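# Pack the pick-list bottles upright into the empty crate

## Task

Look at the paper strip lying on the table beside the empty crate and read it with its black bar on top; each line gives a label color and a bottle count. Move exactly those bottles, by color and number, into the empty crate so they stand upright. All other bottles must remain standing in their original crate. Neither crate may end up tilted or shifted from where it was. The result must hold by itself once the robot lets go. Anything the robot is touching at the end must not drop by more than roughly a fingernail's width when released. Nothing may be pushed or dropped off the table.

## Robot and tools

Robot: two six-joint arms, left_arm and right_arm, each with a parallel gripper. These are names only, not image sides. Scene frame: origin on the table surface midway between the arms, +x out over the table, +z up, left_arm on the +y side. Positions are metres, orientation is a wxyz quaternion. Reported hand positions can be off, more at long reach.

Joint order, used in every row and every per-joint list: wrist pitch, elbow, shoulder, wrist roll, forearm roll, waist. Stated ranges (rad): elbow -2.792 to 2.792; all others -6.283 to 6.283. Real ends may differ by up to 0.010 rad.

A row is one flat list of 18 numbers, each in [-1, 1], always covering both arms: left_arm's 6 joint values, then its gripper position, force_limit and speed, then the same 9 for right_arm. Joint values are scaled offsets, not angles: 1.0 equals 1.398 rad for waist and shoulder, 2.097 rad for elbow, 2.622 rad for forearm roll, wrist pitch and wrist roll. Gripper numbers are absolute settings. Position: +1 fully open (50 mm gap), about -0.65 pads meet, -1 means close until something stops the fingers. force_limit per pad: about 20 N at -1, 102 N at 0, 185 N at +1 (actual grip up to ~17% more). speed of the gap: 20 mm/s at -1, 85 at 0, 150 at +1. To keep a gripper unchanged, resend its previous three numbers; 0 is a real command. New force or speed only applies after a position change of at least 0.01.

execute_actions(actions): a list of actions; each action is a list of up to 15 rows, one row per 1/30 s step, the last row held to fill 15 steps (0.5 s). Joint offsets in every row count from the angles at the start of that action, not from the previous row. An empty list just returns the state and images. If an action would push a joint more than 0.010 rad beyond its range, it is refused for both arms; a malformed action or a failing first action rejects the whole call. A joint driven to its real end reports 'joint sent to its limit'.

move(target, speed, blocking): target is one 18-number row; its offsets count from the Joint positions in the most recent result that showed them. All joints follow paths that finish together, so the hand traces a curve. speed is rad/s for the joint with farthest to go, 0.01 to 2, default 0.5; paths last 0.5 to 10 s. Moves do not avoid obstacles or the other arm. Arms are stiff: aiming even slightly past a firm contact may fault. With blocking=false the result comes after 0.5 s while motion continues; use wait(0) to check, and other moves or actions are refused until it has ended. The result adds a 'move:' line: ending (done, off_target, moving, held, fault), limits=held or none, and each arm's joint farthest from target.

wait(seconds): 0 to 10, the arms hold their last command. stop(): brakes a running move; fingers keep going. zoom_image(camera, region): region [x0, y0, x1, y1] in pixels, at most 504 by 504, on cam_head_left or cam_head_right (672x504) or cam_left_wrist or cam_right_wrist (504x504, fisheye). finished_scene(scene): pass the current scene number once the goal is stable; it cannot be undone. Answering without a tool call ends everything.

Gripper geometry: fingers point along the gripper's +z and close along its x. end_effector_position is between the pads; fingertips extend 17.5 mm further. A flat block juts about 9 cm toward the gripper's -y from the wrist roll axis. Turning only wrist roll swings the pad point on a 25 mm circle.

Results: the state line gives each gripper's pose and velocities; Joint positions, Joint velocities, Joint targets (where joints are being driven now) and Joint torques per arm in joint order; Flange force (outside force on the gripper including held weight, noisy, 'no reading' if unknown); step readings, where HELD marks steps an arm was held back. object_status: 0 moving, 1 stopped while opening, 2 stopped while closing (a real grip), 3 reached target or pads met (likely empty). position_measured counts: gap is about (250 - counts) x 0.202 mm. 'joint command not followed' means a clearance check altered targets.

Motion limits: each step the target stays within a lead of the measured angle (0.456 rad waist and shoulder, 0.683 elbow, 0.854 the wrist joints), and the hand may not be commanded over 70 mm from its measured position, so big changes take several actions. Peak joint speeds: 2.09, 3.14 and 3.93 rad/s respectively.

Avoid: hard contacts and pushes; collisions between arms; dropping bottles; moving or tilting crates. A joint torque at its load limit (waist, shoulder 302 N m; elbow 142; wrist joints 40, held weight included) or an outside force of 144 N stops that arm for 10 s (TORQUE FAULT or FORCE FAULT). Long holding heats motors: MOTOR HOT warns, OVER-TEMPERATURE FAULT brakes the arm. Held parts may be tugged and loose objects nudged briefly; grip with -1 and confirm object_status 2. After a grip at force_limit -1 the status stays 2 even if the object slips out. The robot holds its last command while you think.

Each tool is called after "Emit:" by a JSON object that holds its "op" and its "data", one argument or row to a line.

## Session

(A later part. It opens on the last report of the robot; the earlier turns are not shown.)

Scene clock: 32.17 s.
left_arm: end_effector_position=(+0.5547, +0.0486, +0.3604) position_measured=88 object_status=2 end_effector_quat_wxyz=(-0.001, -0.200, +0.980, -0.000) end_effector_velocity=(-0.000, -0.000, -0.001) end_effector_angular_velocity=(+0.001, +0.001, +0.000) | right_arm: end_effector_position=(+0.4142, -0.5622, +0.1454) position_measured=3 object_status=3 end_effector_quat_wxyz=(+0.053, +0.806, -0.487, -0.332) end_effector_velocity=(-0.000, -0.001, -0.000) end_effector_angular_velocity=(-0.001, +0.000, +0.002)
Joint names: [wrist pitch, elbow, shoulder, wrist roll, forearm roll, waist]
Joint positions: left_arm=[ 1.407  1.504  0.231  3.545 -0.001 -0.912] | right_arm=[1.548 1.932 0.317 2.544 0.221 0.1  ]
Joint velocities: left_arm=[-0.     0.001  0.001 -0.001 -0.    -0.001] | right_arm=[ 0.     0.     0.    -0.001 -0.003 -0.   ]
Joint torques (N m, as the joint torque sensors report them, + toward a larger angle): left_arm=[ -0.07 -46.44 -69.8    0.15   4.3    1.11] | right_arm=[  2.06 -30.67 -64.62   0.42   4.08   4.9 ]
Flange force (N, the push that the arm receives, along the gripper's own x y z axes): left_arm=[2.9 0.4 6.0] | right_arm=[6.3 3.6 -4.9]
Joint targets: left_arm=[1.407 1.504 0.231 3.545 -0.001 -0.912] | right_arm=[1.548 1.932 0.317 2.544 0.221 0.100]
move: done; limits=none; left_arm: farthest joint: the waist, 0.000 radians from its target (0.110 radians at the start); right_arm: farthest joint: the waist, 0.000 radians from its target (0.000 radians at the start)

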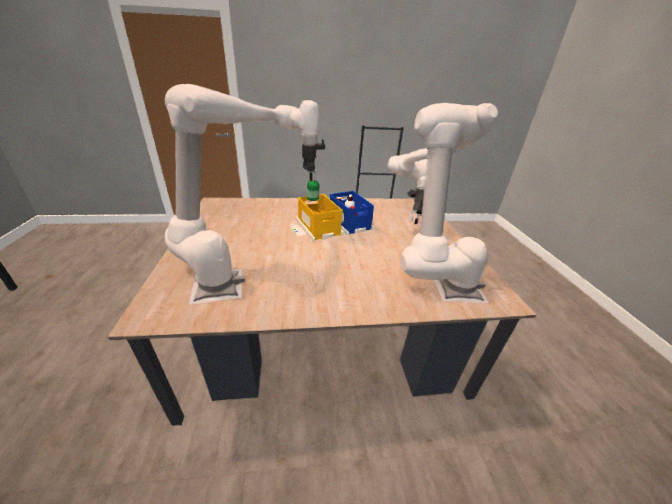

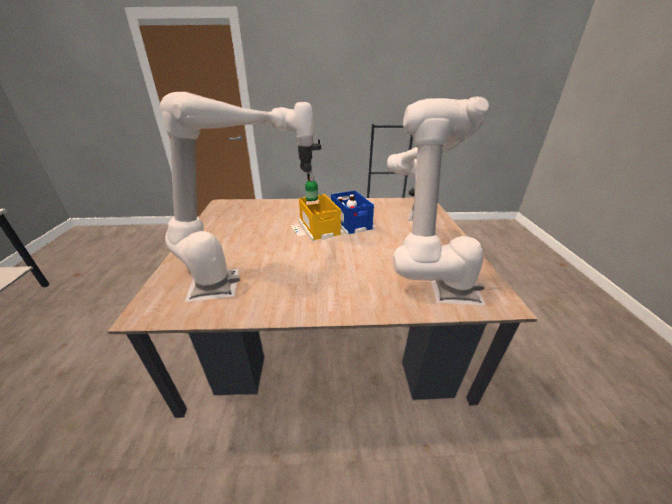

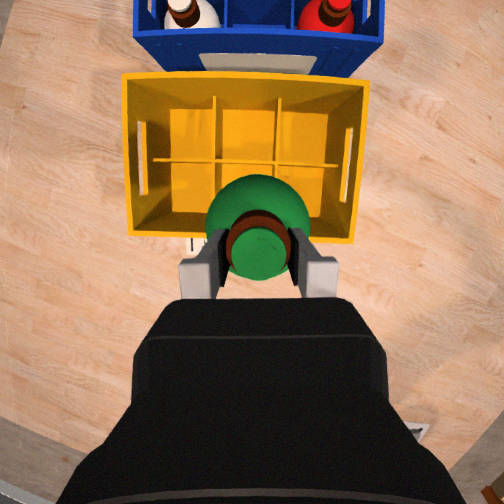

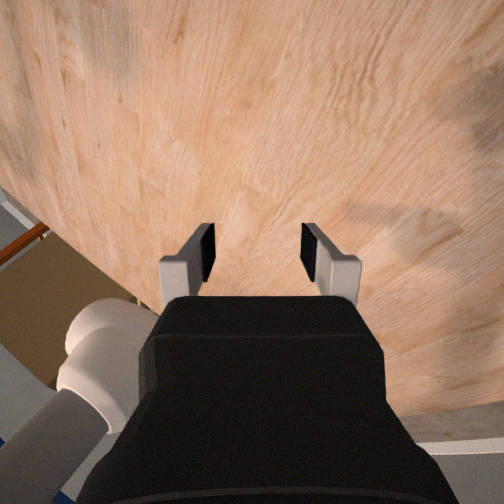

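Emit:
{"op": "move", "data": {
  "target": [-0.0122,0.0015,0.0207,0.0048,0,0.009,-1,-0.3,0,0,0,0,0,0,0,1,0,0],
  "speed": 0.1
}}

Emit:
{"op": "move", "data": {
  "target": [-0.0447,0.0427,0.0198,0,0,0,-1,-0.3,0,0,0,0,0,0,0,1,0,0],
  "speed": 0.2
}}

Scene clock: 38.13 s.
left_arm: end_effector_position=(+0.5707, +0.0455, +0.3385) position_measured=88 object_status=2 end_effector_quat_wxyz=(-0.001, -0.200, +0.980, -0.000) end_effector_velocity=(+0.001, -0.001, -0.000) end_effector_angular_velocity=(-0.002, -0.001, -0.001) | right_arm: end_effector_position=(+0.4142, -0.5622, +0.1454) position_measured=3 object_status=3 end_effector_quat_wxyz=(+0.053, +0.806, -0.487, -0.332) end_effector_velocity=(+0.001, +0.000, +0.000) end_effector_angular_velocity=(+0.001, -0.000, -0.000)
Joint names: [wrist pitch, elbow, shoulder, wrist roll, forearm roll, waist]
Joint positions: left_arm=[ 1.375  1.507  0.26   3.557 -0.001 -0.9  ] | right_arm=[1.548 1.932 0.317 2.544 0.221 0.1  ]
Joint velocities: left_arm=[-0.002 -0.     0.001  0.001 -0.001 -0.   ] | right_arm=[ 0.    -0.002  0.001 -0.     0.001  0.   ]
Joint torques (N m, as the joint torque sensors report them, + toward a larger angle): left_arm=[ -0.14 -45.88 -73.93   0.09   4.27   1.45] | right_arm=[  1.93 -29.54 -61.89   0.66   3.68  -2.13]
Flange force (N, the push that the arm receives, along the gripper's own x y z axes): left_arm=[2.1 -1.0 5.1] | right_arm=[-5.2 0.1 -4.8]
Joint targets: left_arm=[1.375 1.507 0.260 3.557 -0.001 -0.900] | right_arm=[1.548 1.932 0.317 2.544 0.221 0.100]
move: done; limits=none; left_arm: farthest joint: the waist, 0.000 radians from its target (0.013 radians at the start); right_arm: farthest joint: the waist, 0.000 radians from its target (0.000 radians at the start)

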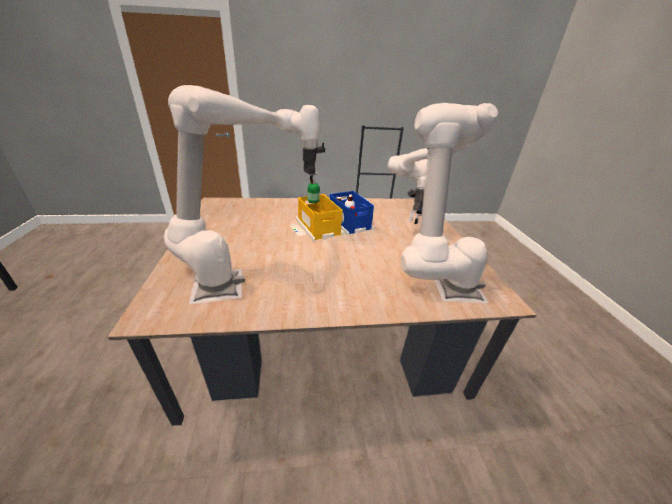

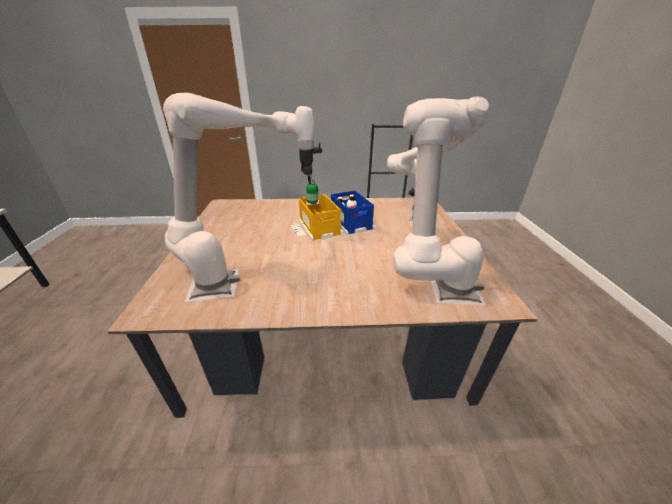

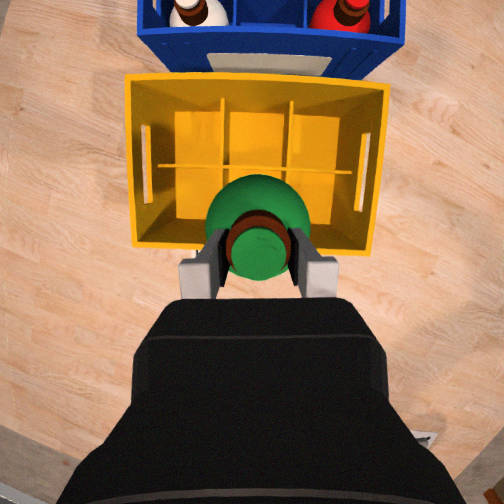

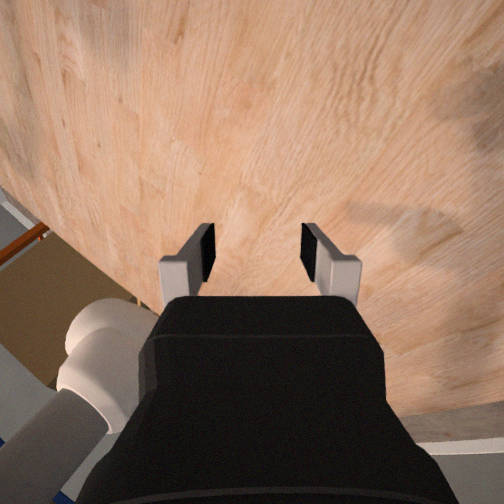

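Scene clock: 39.10 s.
left_arm: end_effector_position=(+0.5707, +0.0456, +0.2705) position_measured=88 object_status=2 end_effector_quat_wxyz=(-0.001, -0.200, +0.980, -0.000) end_effector_velocity=(+0.000, +0.000, -0.001) end_effector_angular_velocity=(+0.001, +0.001, +0.001) | right_arm: end_effector_position=(+0.4142, -0.5622, +0.1454) position_measured=3 object_status=3 end_effector_quat_wxyz=(+0.053, +0.806, -0.487, -0.332) end_effector_velocity=(-0.000, +0.000, -0.001) end_effector_angular_velocity=(+0.000, +0.002, +0.001)
Joint names: [wrist pitch, elbow, shoulder, wrist roll, forearm roll, waist]
Joint positions: left_arm=[ 1.258  1.597  0.288  3.557 -0.001 -0.9  ] | right_arm=[1.548 1.932 0.317 2.544 0.221 0.1  ]
Joint velocities: left_arm=[-0.     0.001  0.001 -0.001  0.     0.   ] | right_arm=[ 0.     0.001  0.001 -0.001 -0.     0.   ]
Joint torques (N m, as the joint torque sensors report them, + toward a larger angle): left_arm=[  0.05 -44.93 -76.48   0.3    4.24   0.87] | right_arm=[  1.73 -31.22 -63.19   0.06   4.09  -0.63]
Flange force (N, the push that the arm receives, along the gripper's own x y z axes): left_arm=[0.9 -1.7 6.6] | right_arm=[-2.8 1.4 -2.8]
Joint targets: left_arm=[1.258 1.597 0.288 3.557 -0.001 -0.900] | right_arm=[1.548 1.932 0.317 2.544 0.221 0.100]
move: done; limits=none; left_arm: farthest joint: the waist, 0.000 radians from its target (0.000 radians at the start); right_arm: farthest joint: the waist, 0.000 radians from its target (0.000 radians at the start)

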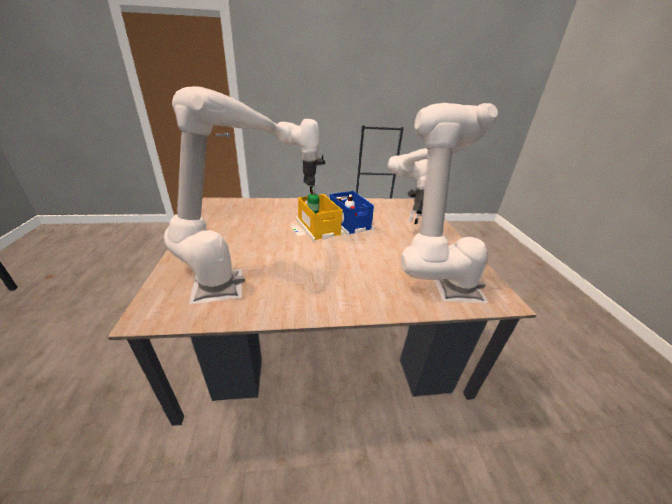

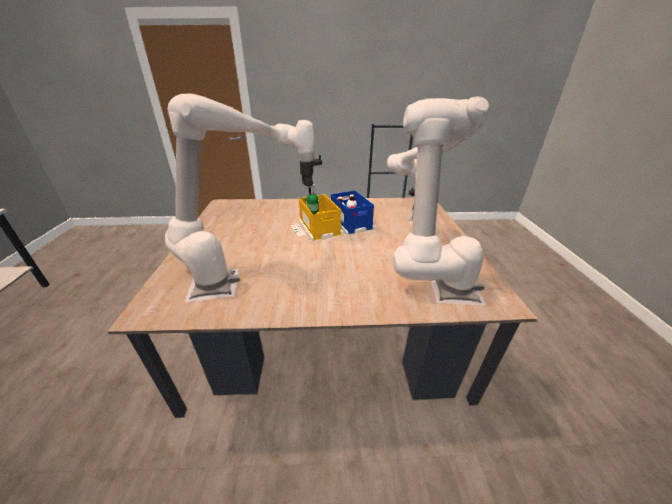

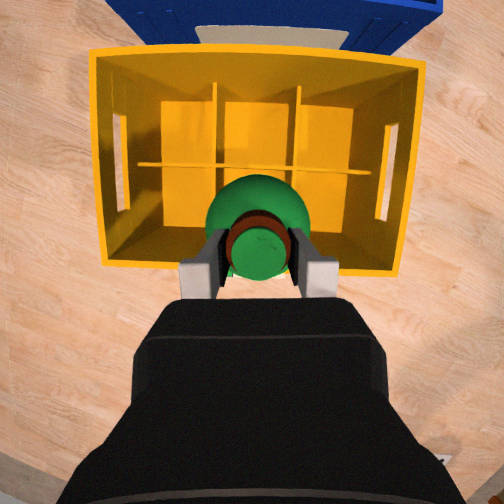

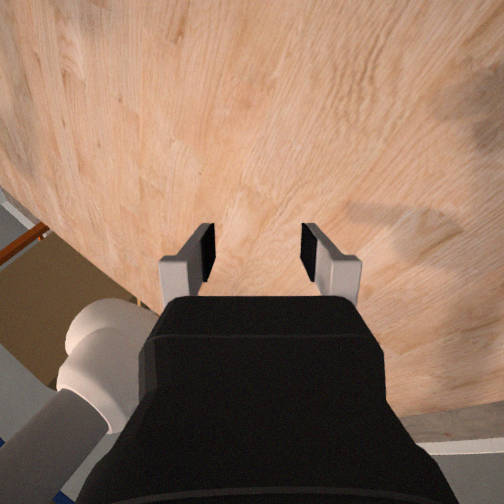

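Emit:
{"op": "move", "data": {
  "target": [-0.0771,0.0594,0.0554,0,0,0,-1,-0.3,0,0,0,0,0,0,0,1,0,0],
  "speed": 0.13
}}

Emit:
{"op": "move", "data": {
  "target": [0,0,0,0,0,0,0.75,-0.3,0,0,0,0,0,0,0,1,0,0]
}}

Emit:
{"op": "move", "data": {
  "target": [0.0771,-0.0594,-0.0554,0,0,0,0.75,-0.3,0,0,0,0,0,0,0,1,0,0],
  "speed": 0.4
}}

Emit:
{"op": "move", "data": {
  "target": [0.0323,-0.2313,0.2864,-0.0135,0,-0.0253,0.75,-0.3,0,0,0,0,0,0,0,1,0,0],
  "speed": 0.5
}}

Scene clock: 45.90 s.
left_arm: end_effector_position=(+0.5708, +0.0455, +0.1520) position_measured=88 object_status=2 end_effector_quat_wxyz=(-0.001, -0.200, +0.980, -0.000) end_effector_velocity=(+0.000, -0.000, -0.001) end_effector_angular_velocity=(+0.000, -0.000, -0.001) | right_arm: end_effector_position=(+0.4142, -0.5622, +0.1454) position_measured=3 object_status=3 end_effector_quat_wxyz=(+0.053, +0.806, -0.487, -0.332) end_effector_velocity=(-0.000, +0.000, +0.000) end_effector_angular_velocity=(-0.000, -0.001, +0.004)
Joint names: [wrist pitch, elbow, shoulder, wrist roll, forearm roll, waist]
Joint positions: left_arm=[ 1.056  1.721  0.365  3.557 -0.001 -0.9  ] | right_arm=[1.548 1.932 0.317 2.544 0.221 0.1  ]
Joint velocities: left_arm=[-0.001  0.     0.001  0.001  0.001  0.   ] | right_arm=[ 0.     0.    -0.001 -0.002 -0.002  0.001]
Joint torques (N m, as the joint torque sensors report them, + toward a larger angle): left_arm=[ -0.11 -39.85 -80.93   0.21   3.53   0.87] | right_arm=[  1.97 -31.4  -62.27   0.57   3.62  -0.31]
Flange force (N, the push that the arm receives, along the gripper's own x y z axes): left_arm=[-0.2 -3.9 5.3] | right_arm=[-3.3 3.7 -2.4]
Joint targets: left_arm=[1.056 1.721 0.365 3.557 -0.001 -0.900] | right_arm=[1.548 1.932 0.317 2.544 0.221 0.100]
move: done; limits=none; left_arm: farthest joint: the waist, 0.000 radians from its target (0.000 radians at the start); right_arm: farthest joint: the waist, 0.000 radians from its target (0.000 radians at the start)

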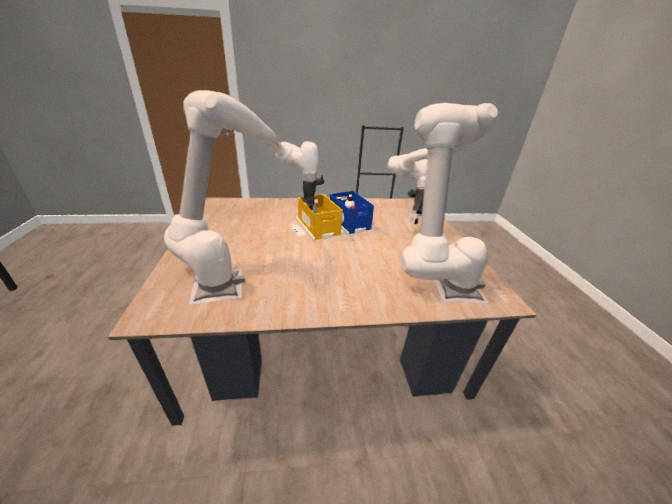

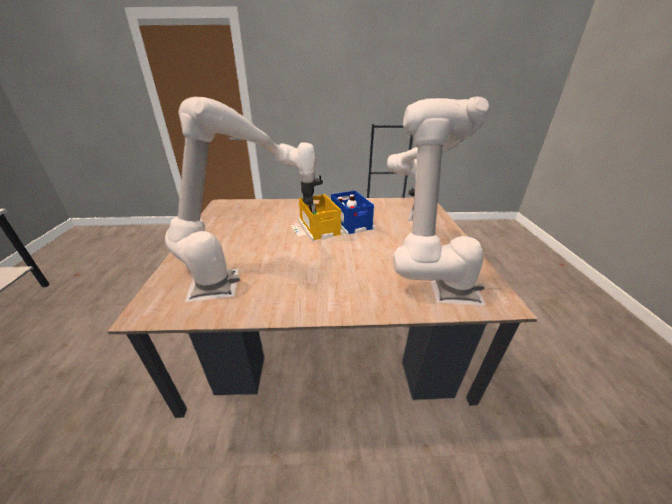

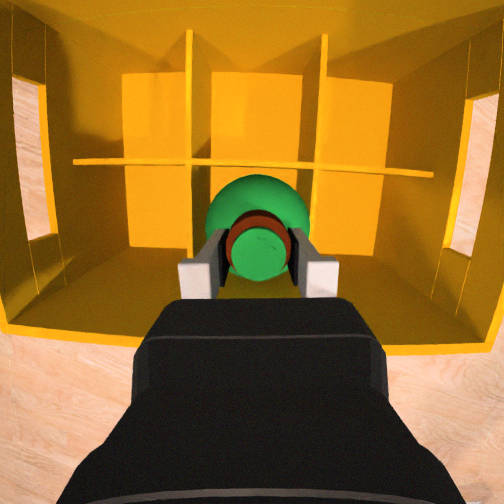

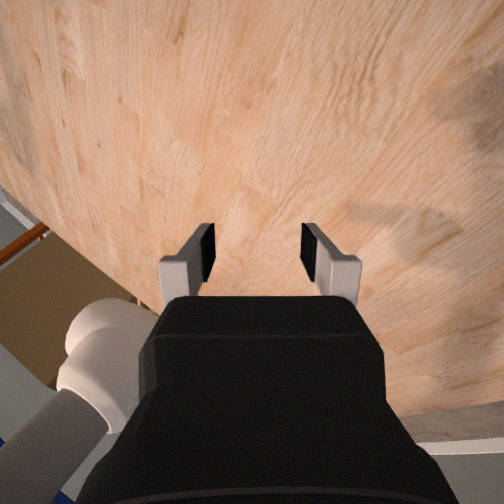

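Scene clock: 46.40 s.
left_arm: end_effector_position=(+0.5708, +0.0455, +0.1520) position_measured=41 object_status=3 end_effector_quat_wxyz=(-0.001, -0.200, +0.980, -0.000) end_effector_velocity=(+0.001, -0.001, +0.002) end_effector_angular_velocity=(-0.002, -0.002, +0.001) | right_arm: end_effector_position=(+0.4142, -0.5622, +0.1454) position_measured=3 object_status=3 end_effector_quat_wxyz=(+0.053, +0.806, -0.487, -0.332) end_effector_velocity=(-0.001, +0.001, -0.000) end_effector_angular_velocity=(+0.000, +0.002, +0.001)
Joint names: [wrist pitch, elbow, shoulder, wrist roll, forearm roll, waist]
Joint positions: left_arm=[ 1.056  1.721  0.365  3.557 -0.001 -0.9  ] | right_arm=[1.548 1.932 0.317 2.544 0.221 0.1  ]
Joint velocities: left_arm=[ 0.    -0.001 -0.002 -0.001 -0.    -0.   ] | right_arm=[ 0.     0.002 -0.     0.     0.     0.002]
Joint torques (N m, as the joint torque sensors report them, + toward a larger angle): left_arm=[  0.12 -38.54 -74.71   0.02   3.97   1.15] | right_arm=[  1.58 -29.85 -62.31   0.07   4.28   1.15]
Flange force (N, the push that the arm receives, along the gripper's own x y z axes): left_arm=[2.8 1.7 -0.8] | right_arm=[-1.1 2.9 -5.9]
Joint targets: left_arm=[1.056 1.721 0.365 3.557 -0.001 -0.900] | right_arm=[1.548 1.932 0.317 2.544 0.221 0.100]
move: done; limits=none; left_arm: farthest joint: the waist, 0.000 radians from its target (0.000 radians at the start); right_arm: farthest joint: the waist, 0.000 radians from its target (0.000 radians at the start)

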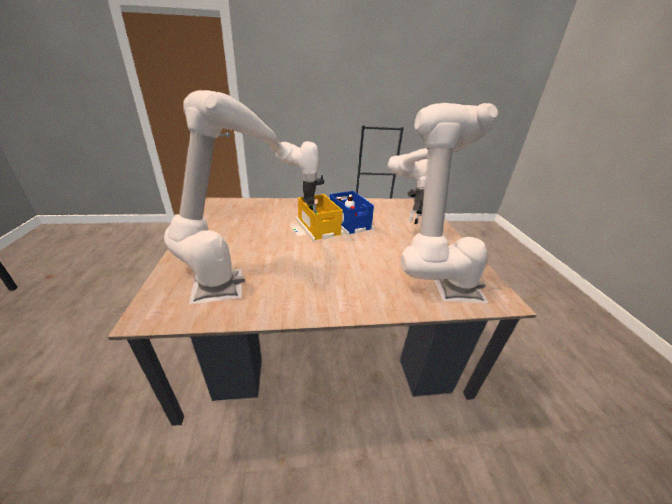

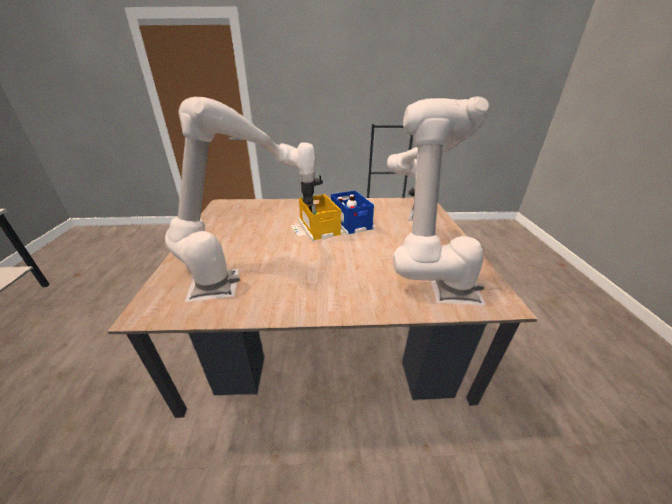

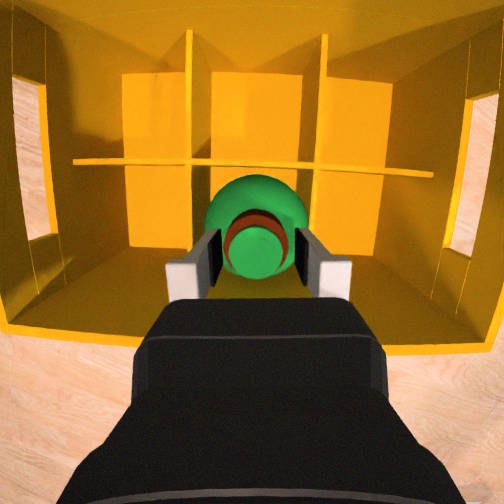

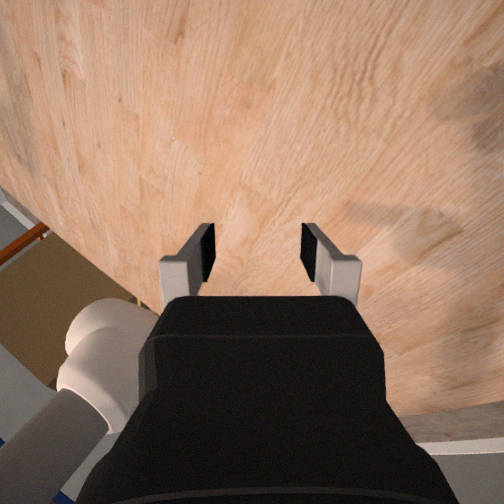

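Scene clock: 47.37 s.
left_arm: end_effector_position=(+0.5707, +0.0456, +0.2705) position_measured=41 object_status=3 end_effector_quat_wxyz=(-0.001, -0.200, +0.980, -0.000) end_effector_velocity=(+0.001, +0.001, -0.001) end_effector_angular_velocity=(+0.002, +0.002, +0.002) | right_arm: end_effector_position=(+0.4142, -0.5622, +0.1454) position_measured=3 object_status=3 end_effector_quat_wxyz=(+0.053, +0.806, -0.487, -0.332) end_effector_velocity=(+0.001, -0.001, +0.001) end_effector_angular_velocity=(+0.001, -0.003, -0.002)
Joint names: [wrist pitch, elbow, shoulder, wrist roll, forearm roll, waist]
Joint positions: left_arm=[ 1.258  1.597  0.288  3.557 -0.001 -0.9  ] | right_arm=[1.548 1.932 0.317 2.544 0.221 0.1  ]
Joint velocities: left_arm=[ 0.002 -0.     0.001 -0.     0.     0.002] | right_arm=[-0.    -0.001 -0.001 -0.002  0.    -0.003]
Joint torques (N m, as the joint torque sensors report them, + toward a larger angle): left_arm=[  0.25 -42.2  -71.77   0.21   4.31   1.76] | right_arm=[  1.49 -30.84 -62.91   0.69   4.13   1.85]
Flange force (N, the push that the arm receives, along the gripper's own x y z axes): left_arm=[2.6 -0.5 1.9] | right_arm=[1.2 4.6 -5.2]
Joint targets: left_arm=[1.258 1.597 0.288 3.557 -0.001 -0.900] | right_arm=[1.548 1.932 0.317 2.544 0.221 0.100]
move: done; limits=none; left_arm: farthest joint: the waist, 0.000 radians from its target (0.000 radians at the start); right_arm: farthest joint: the waist, 0.000 radians from its target (0.000 radians at the start)

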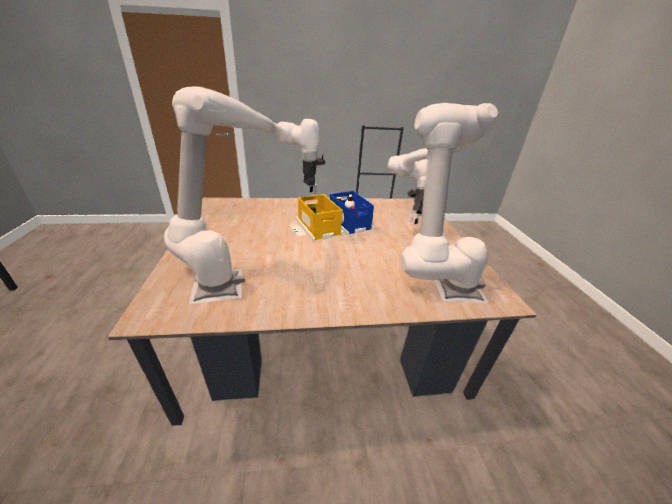

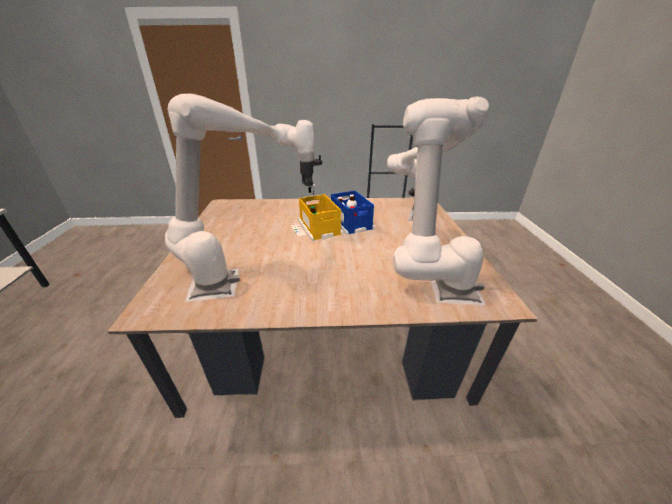

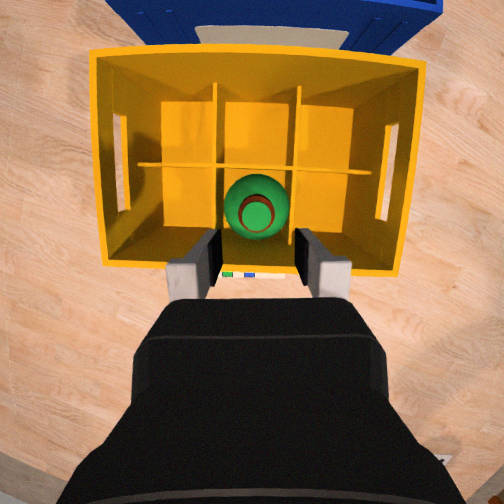

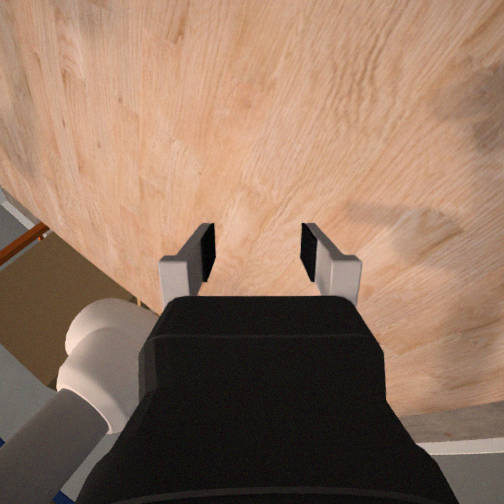

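Scene clock: 48.83 s.
left_arm: end_effector_position=(+0.7166, -0.1367, +0.2006) position_measured=41 object_status=3 end_effector_quat_wxyz=(-0.001, -0.200, +0.980, -0.000) end_effector_velocity=(-0.000, +0.000, -0.000) end_effector_angular_velocity=(+0.001, +0.000, +0.001) | right_arm: end_effector_position=(+0.4142, -0.5622, +0.1454) position_measured=3 object_status=3 end_effector_quat_wxyz=(+0.053, +0.806, -0.487, -0.332) end_effector_velocity=(-0.000, +0.000, -0.001) end_effector_angular_velocity=(+0.000, +0.001, +0.001)
Joint names: [wrist pitch, elbow, shoulder, wrist roll, forearm roll, waist]
Joint positions: left_arm=[ 1.342  1.112  0.688  3.522 -0.001 -0.935] | right_arm=[1.548 1.932 0.317 2.544 0.221 0.1  ]
Joint velocities: left_arm=[ 0.001 -0.     0.    -0.001  0.    -0.   ] | right_arm=[ 0.     0.     0.001 -0.001 -0.     0.   ]
Joint torques (N m, as the joint torque sensors report them, + toward a larger angle): left_arm=[  -0.05  -42.08 -111.82    0.      4.46    1.13] | right_arm=[  1.89 -31.68 -63.36   0.52   4.25  -0.17]
Flange force (N, the push that the arm receives, along the gripper's own x y z axes): left_arm=[-0.5 -5.2 0.3] | right_arm=[-1.1 2.2 -1.8]
Joint targets: left_arm=[1.342 1.112 0.688 3.522 -0.001 -0.935] | right_arm=[1.548 1.932 0.317 2.544 0.221 0.100]
move: done; limits=none; left_arm: farthest joint: the waist, 0.000 radians from its target (0.036 radians at the start); right_arm: farthest joint: the waist, 0.000 radians from its target (0.000 radians at the start)

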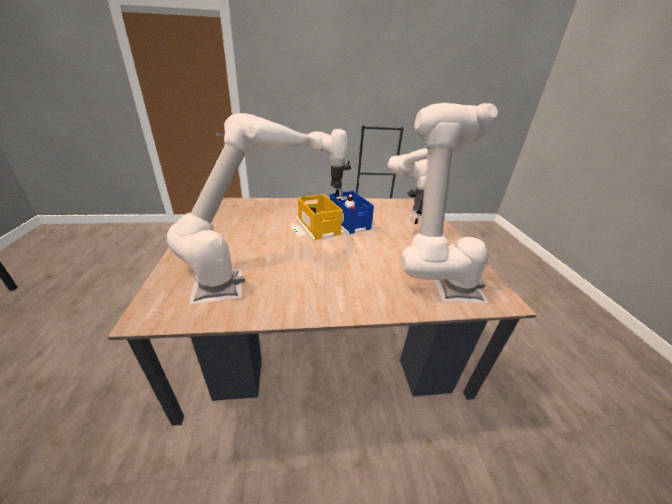

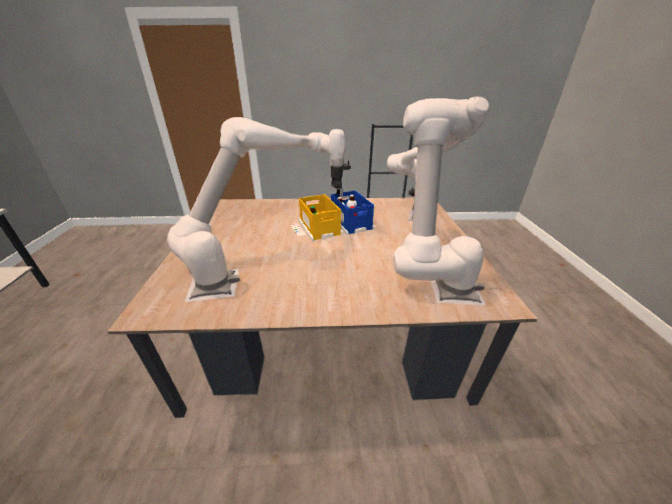

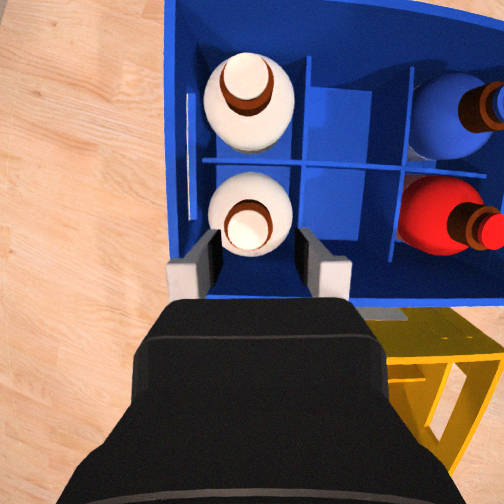

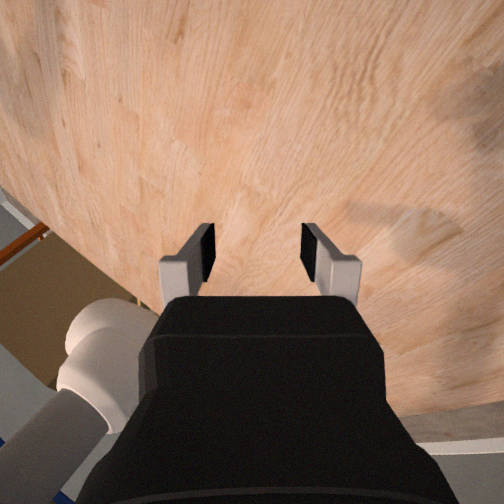

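Emit:
{"op": "move", "data": {
  "target": [-0.0271,0.02,0.0209,0,0,0.0039,0.75,-0.3,0,0,0,0,0,0,0,1,0,0],
  "speed": 0.06
}}

Scene clock: 54.87 s.
left_arm: end_effector_position=(+0.7227, -0.1352, +0.1505) position_measured=41 object_status=3 end_effector_quat_wxyz=(-0.001, -0.203, +0.979, +0.000) end_effector_velocity=(+0.000, +0.001, -0.002) end_effector_angular_velocity=(+0.001, +0.002, +0.001) | right_arm: end_effector_position=(+0.4142, -0.5622, +0.1454) position_measured=3 object_status=3 end_effector_quat_wxyz=(+0.053, +0.806, -0.487, -0.332) end_effector_velocity=(+0.000, +0.001, -0.001) end_effector_angular_velocity=(-0.001, +0.001, +0.002)
Joint names: [wrist pitch, elbow, shoulder, wrist roll, forearm roll, waist]
Joint positions: left_arm=[ 1.271  1.154  0.717  3.522 -0.001 -0.93 ] | right_arm=[1.548 1.932 0.317 2.544 0.221 0.1  ]
Joint velocities: left_arm=[-0.001  0.002  0.001  0.    -0.     0.001] | right_arm=[-0.    -0.     0.002  0.    -0.001  0.002]
Joint torques (N m, as the joint torque sensors report them, + toward a larger angle): left_arm=[   0.09  -41.74 -112.12    0.14    4.44    3.41] | right_arm=[  1.81 -30.76 -64.04   0.36   4.14   1.46]
Flange force (N, the push that the arm receives, along the gripper's own x y z axes): left_arm=[2.9 -2.6 0.8] | right_arm=[1.3 1.2 -4.1]
Joint targets: left_arm=[1.271 1.154 0.717 3.522 -0.001 -0.930] | right_arm=[1.548 1.932 0.317 2.544 0.221 0.100]
move: done; limits=none; left_arm: farthest joint: the waist, 0.000 radians from its target (0.005 radians at the start); right_arm: farthest joint: the waist, 0.000 radians from its target (0.000 radians at the start)

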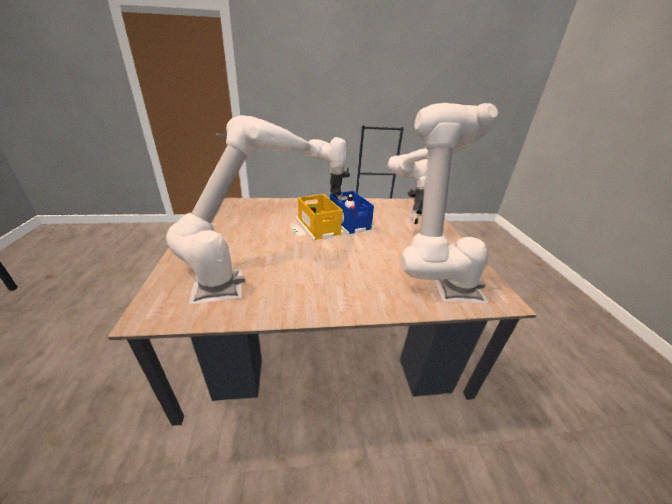

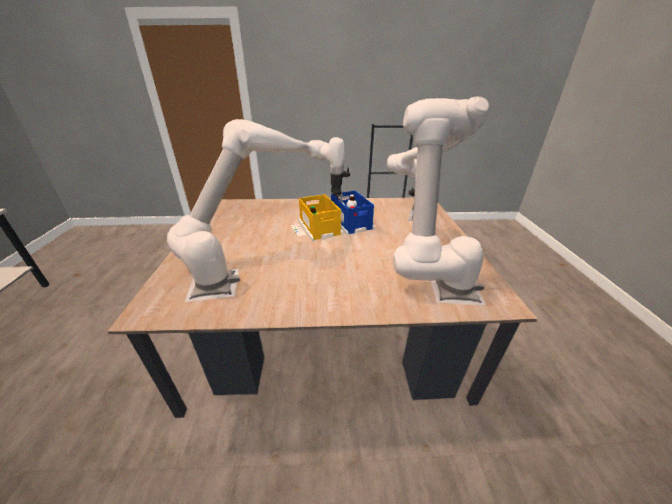

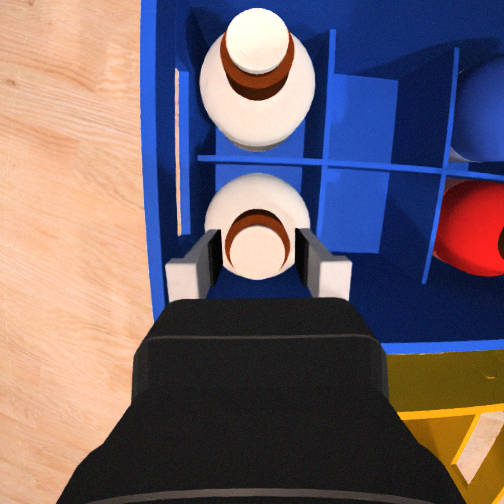

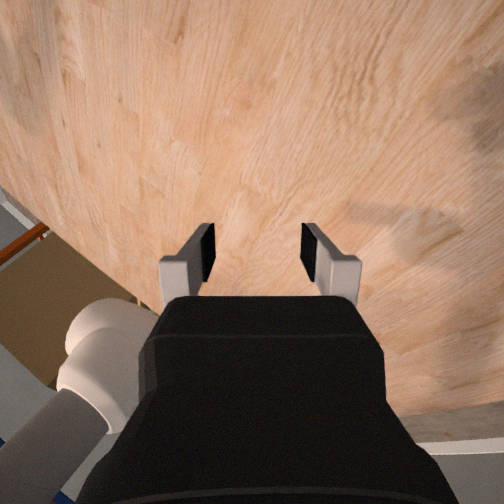

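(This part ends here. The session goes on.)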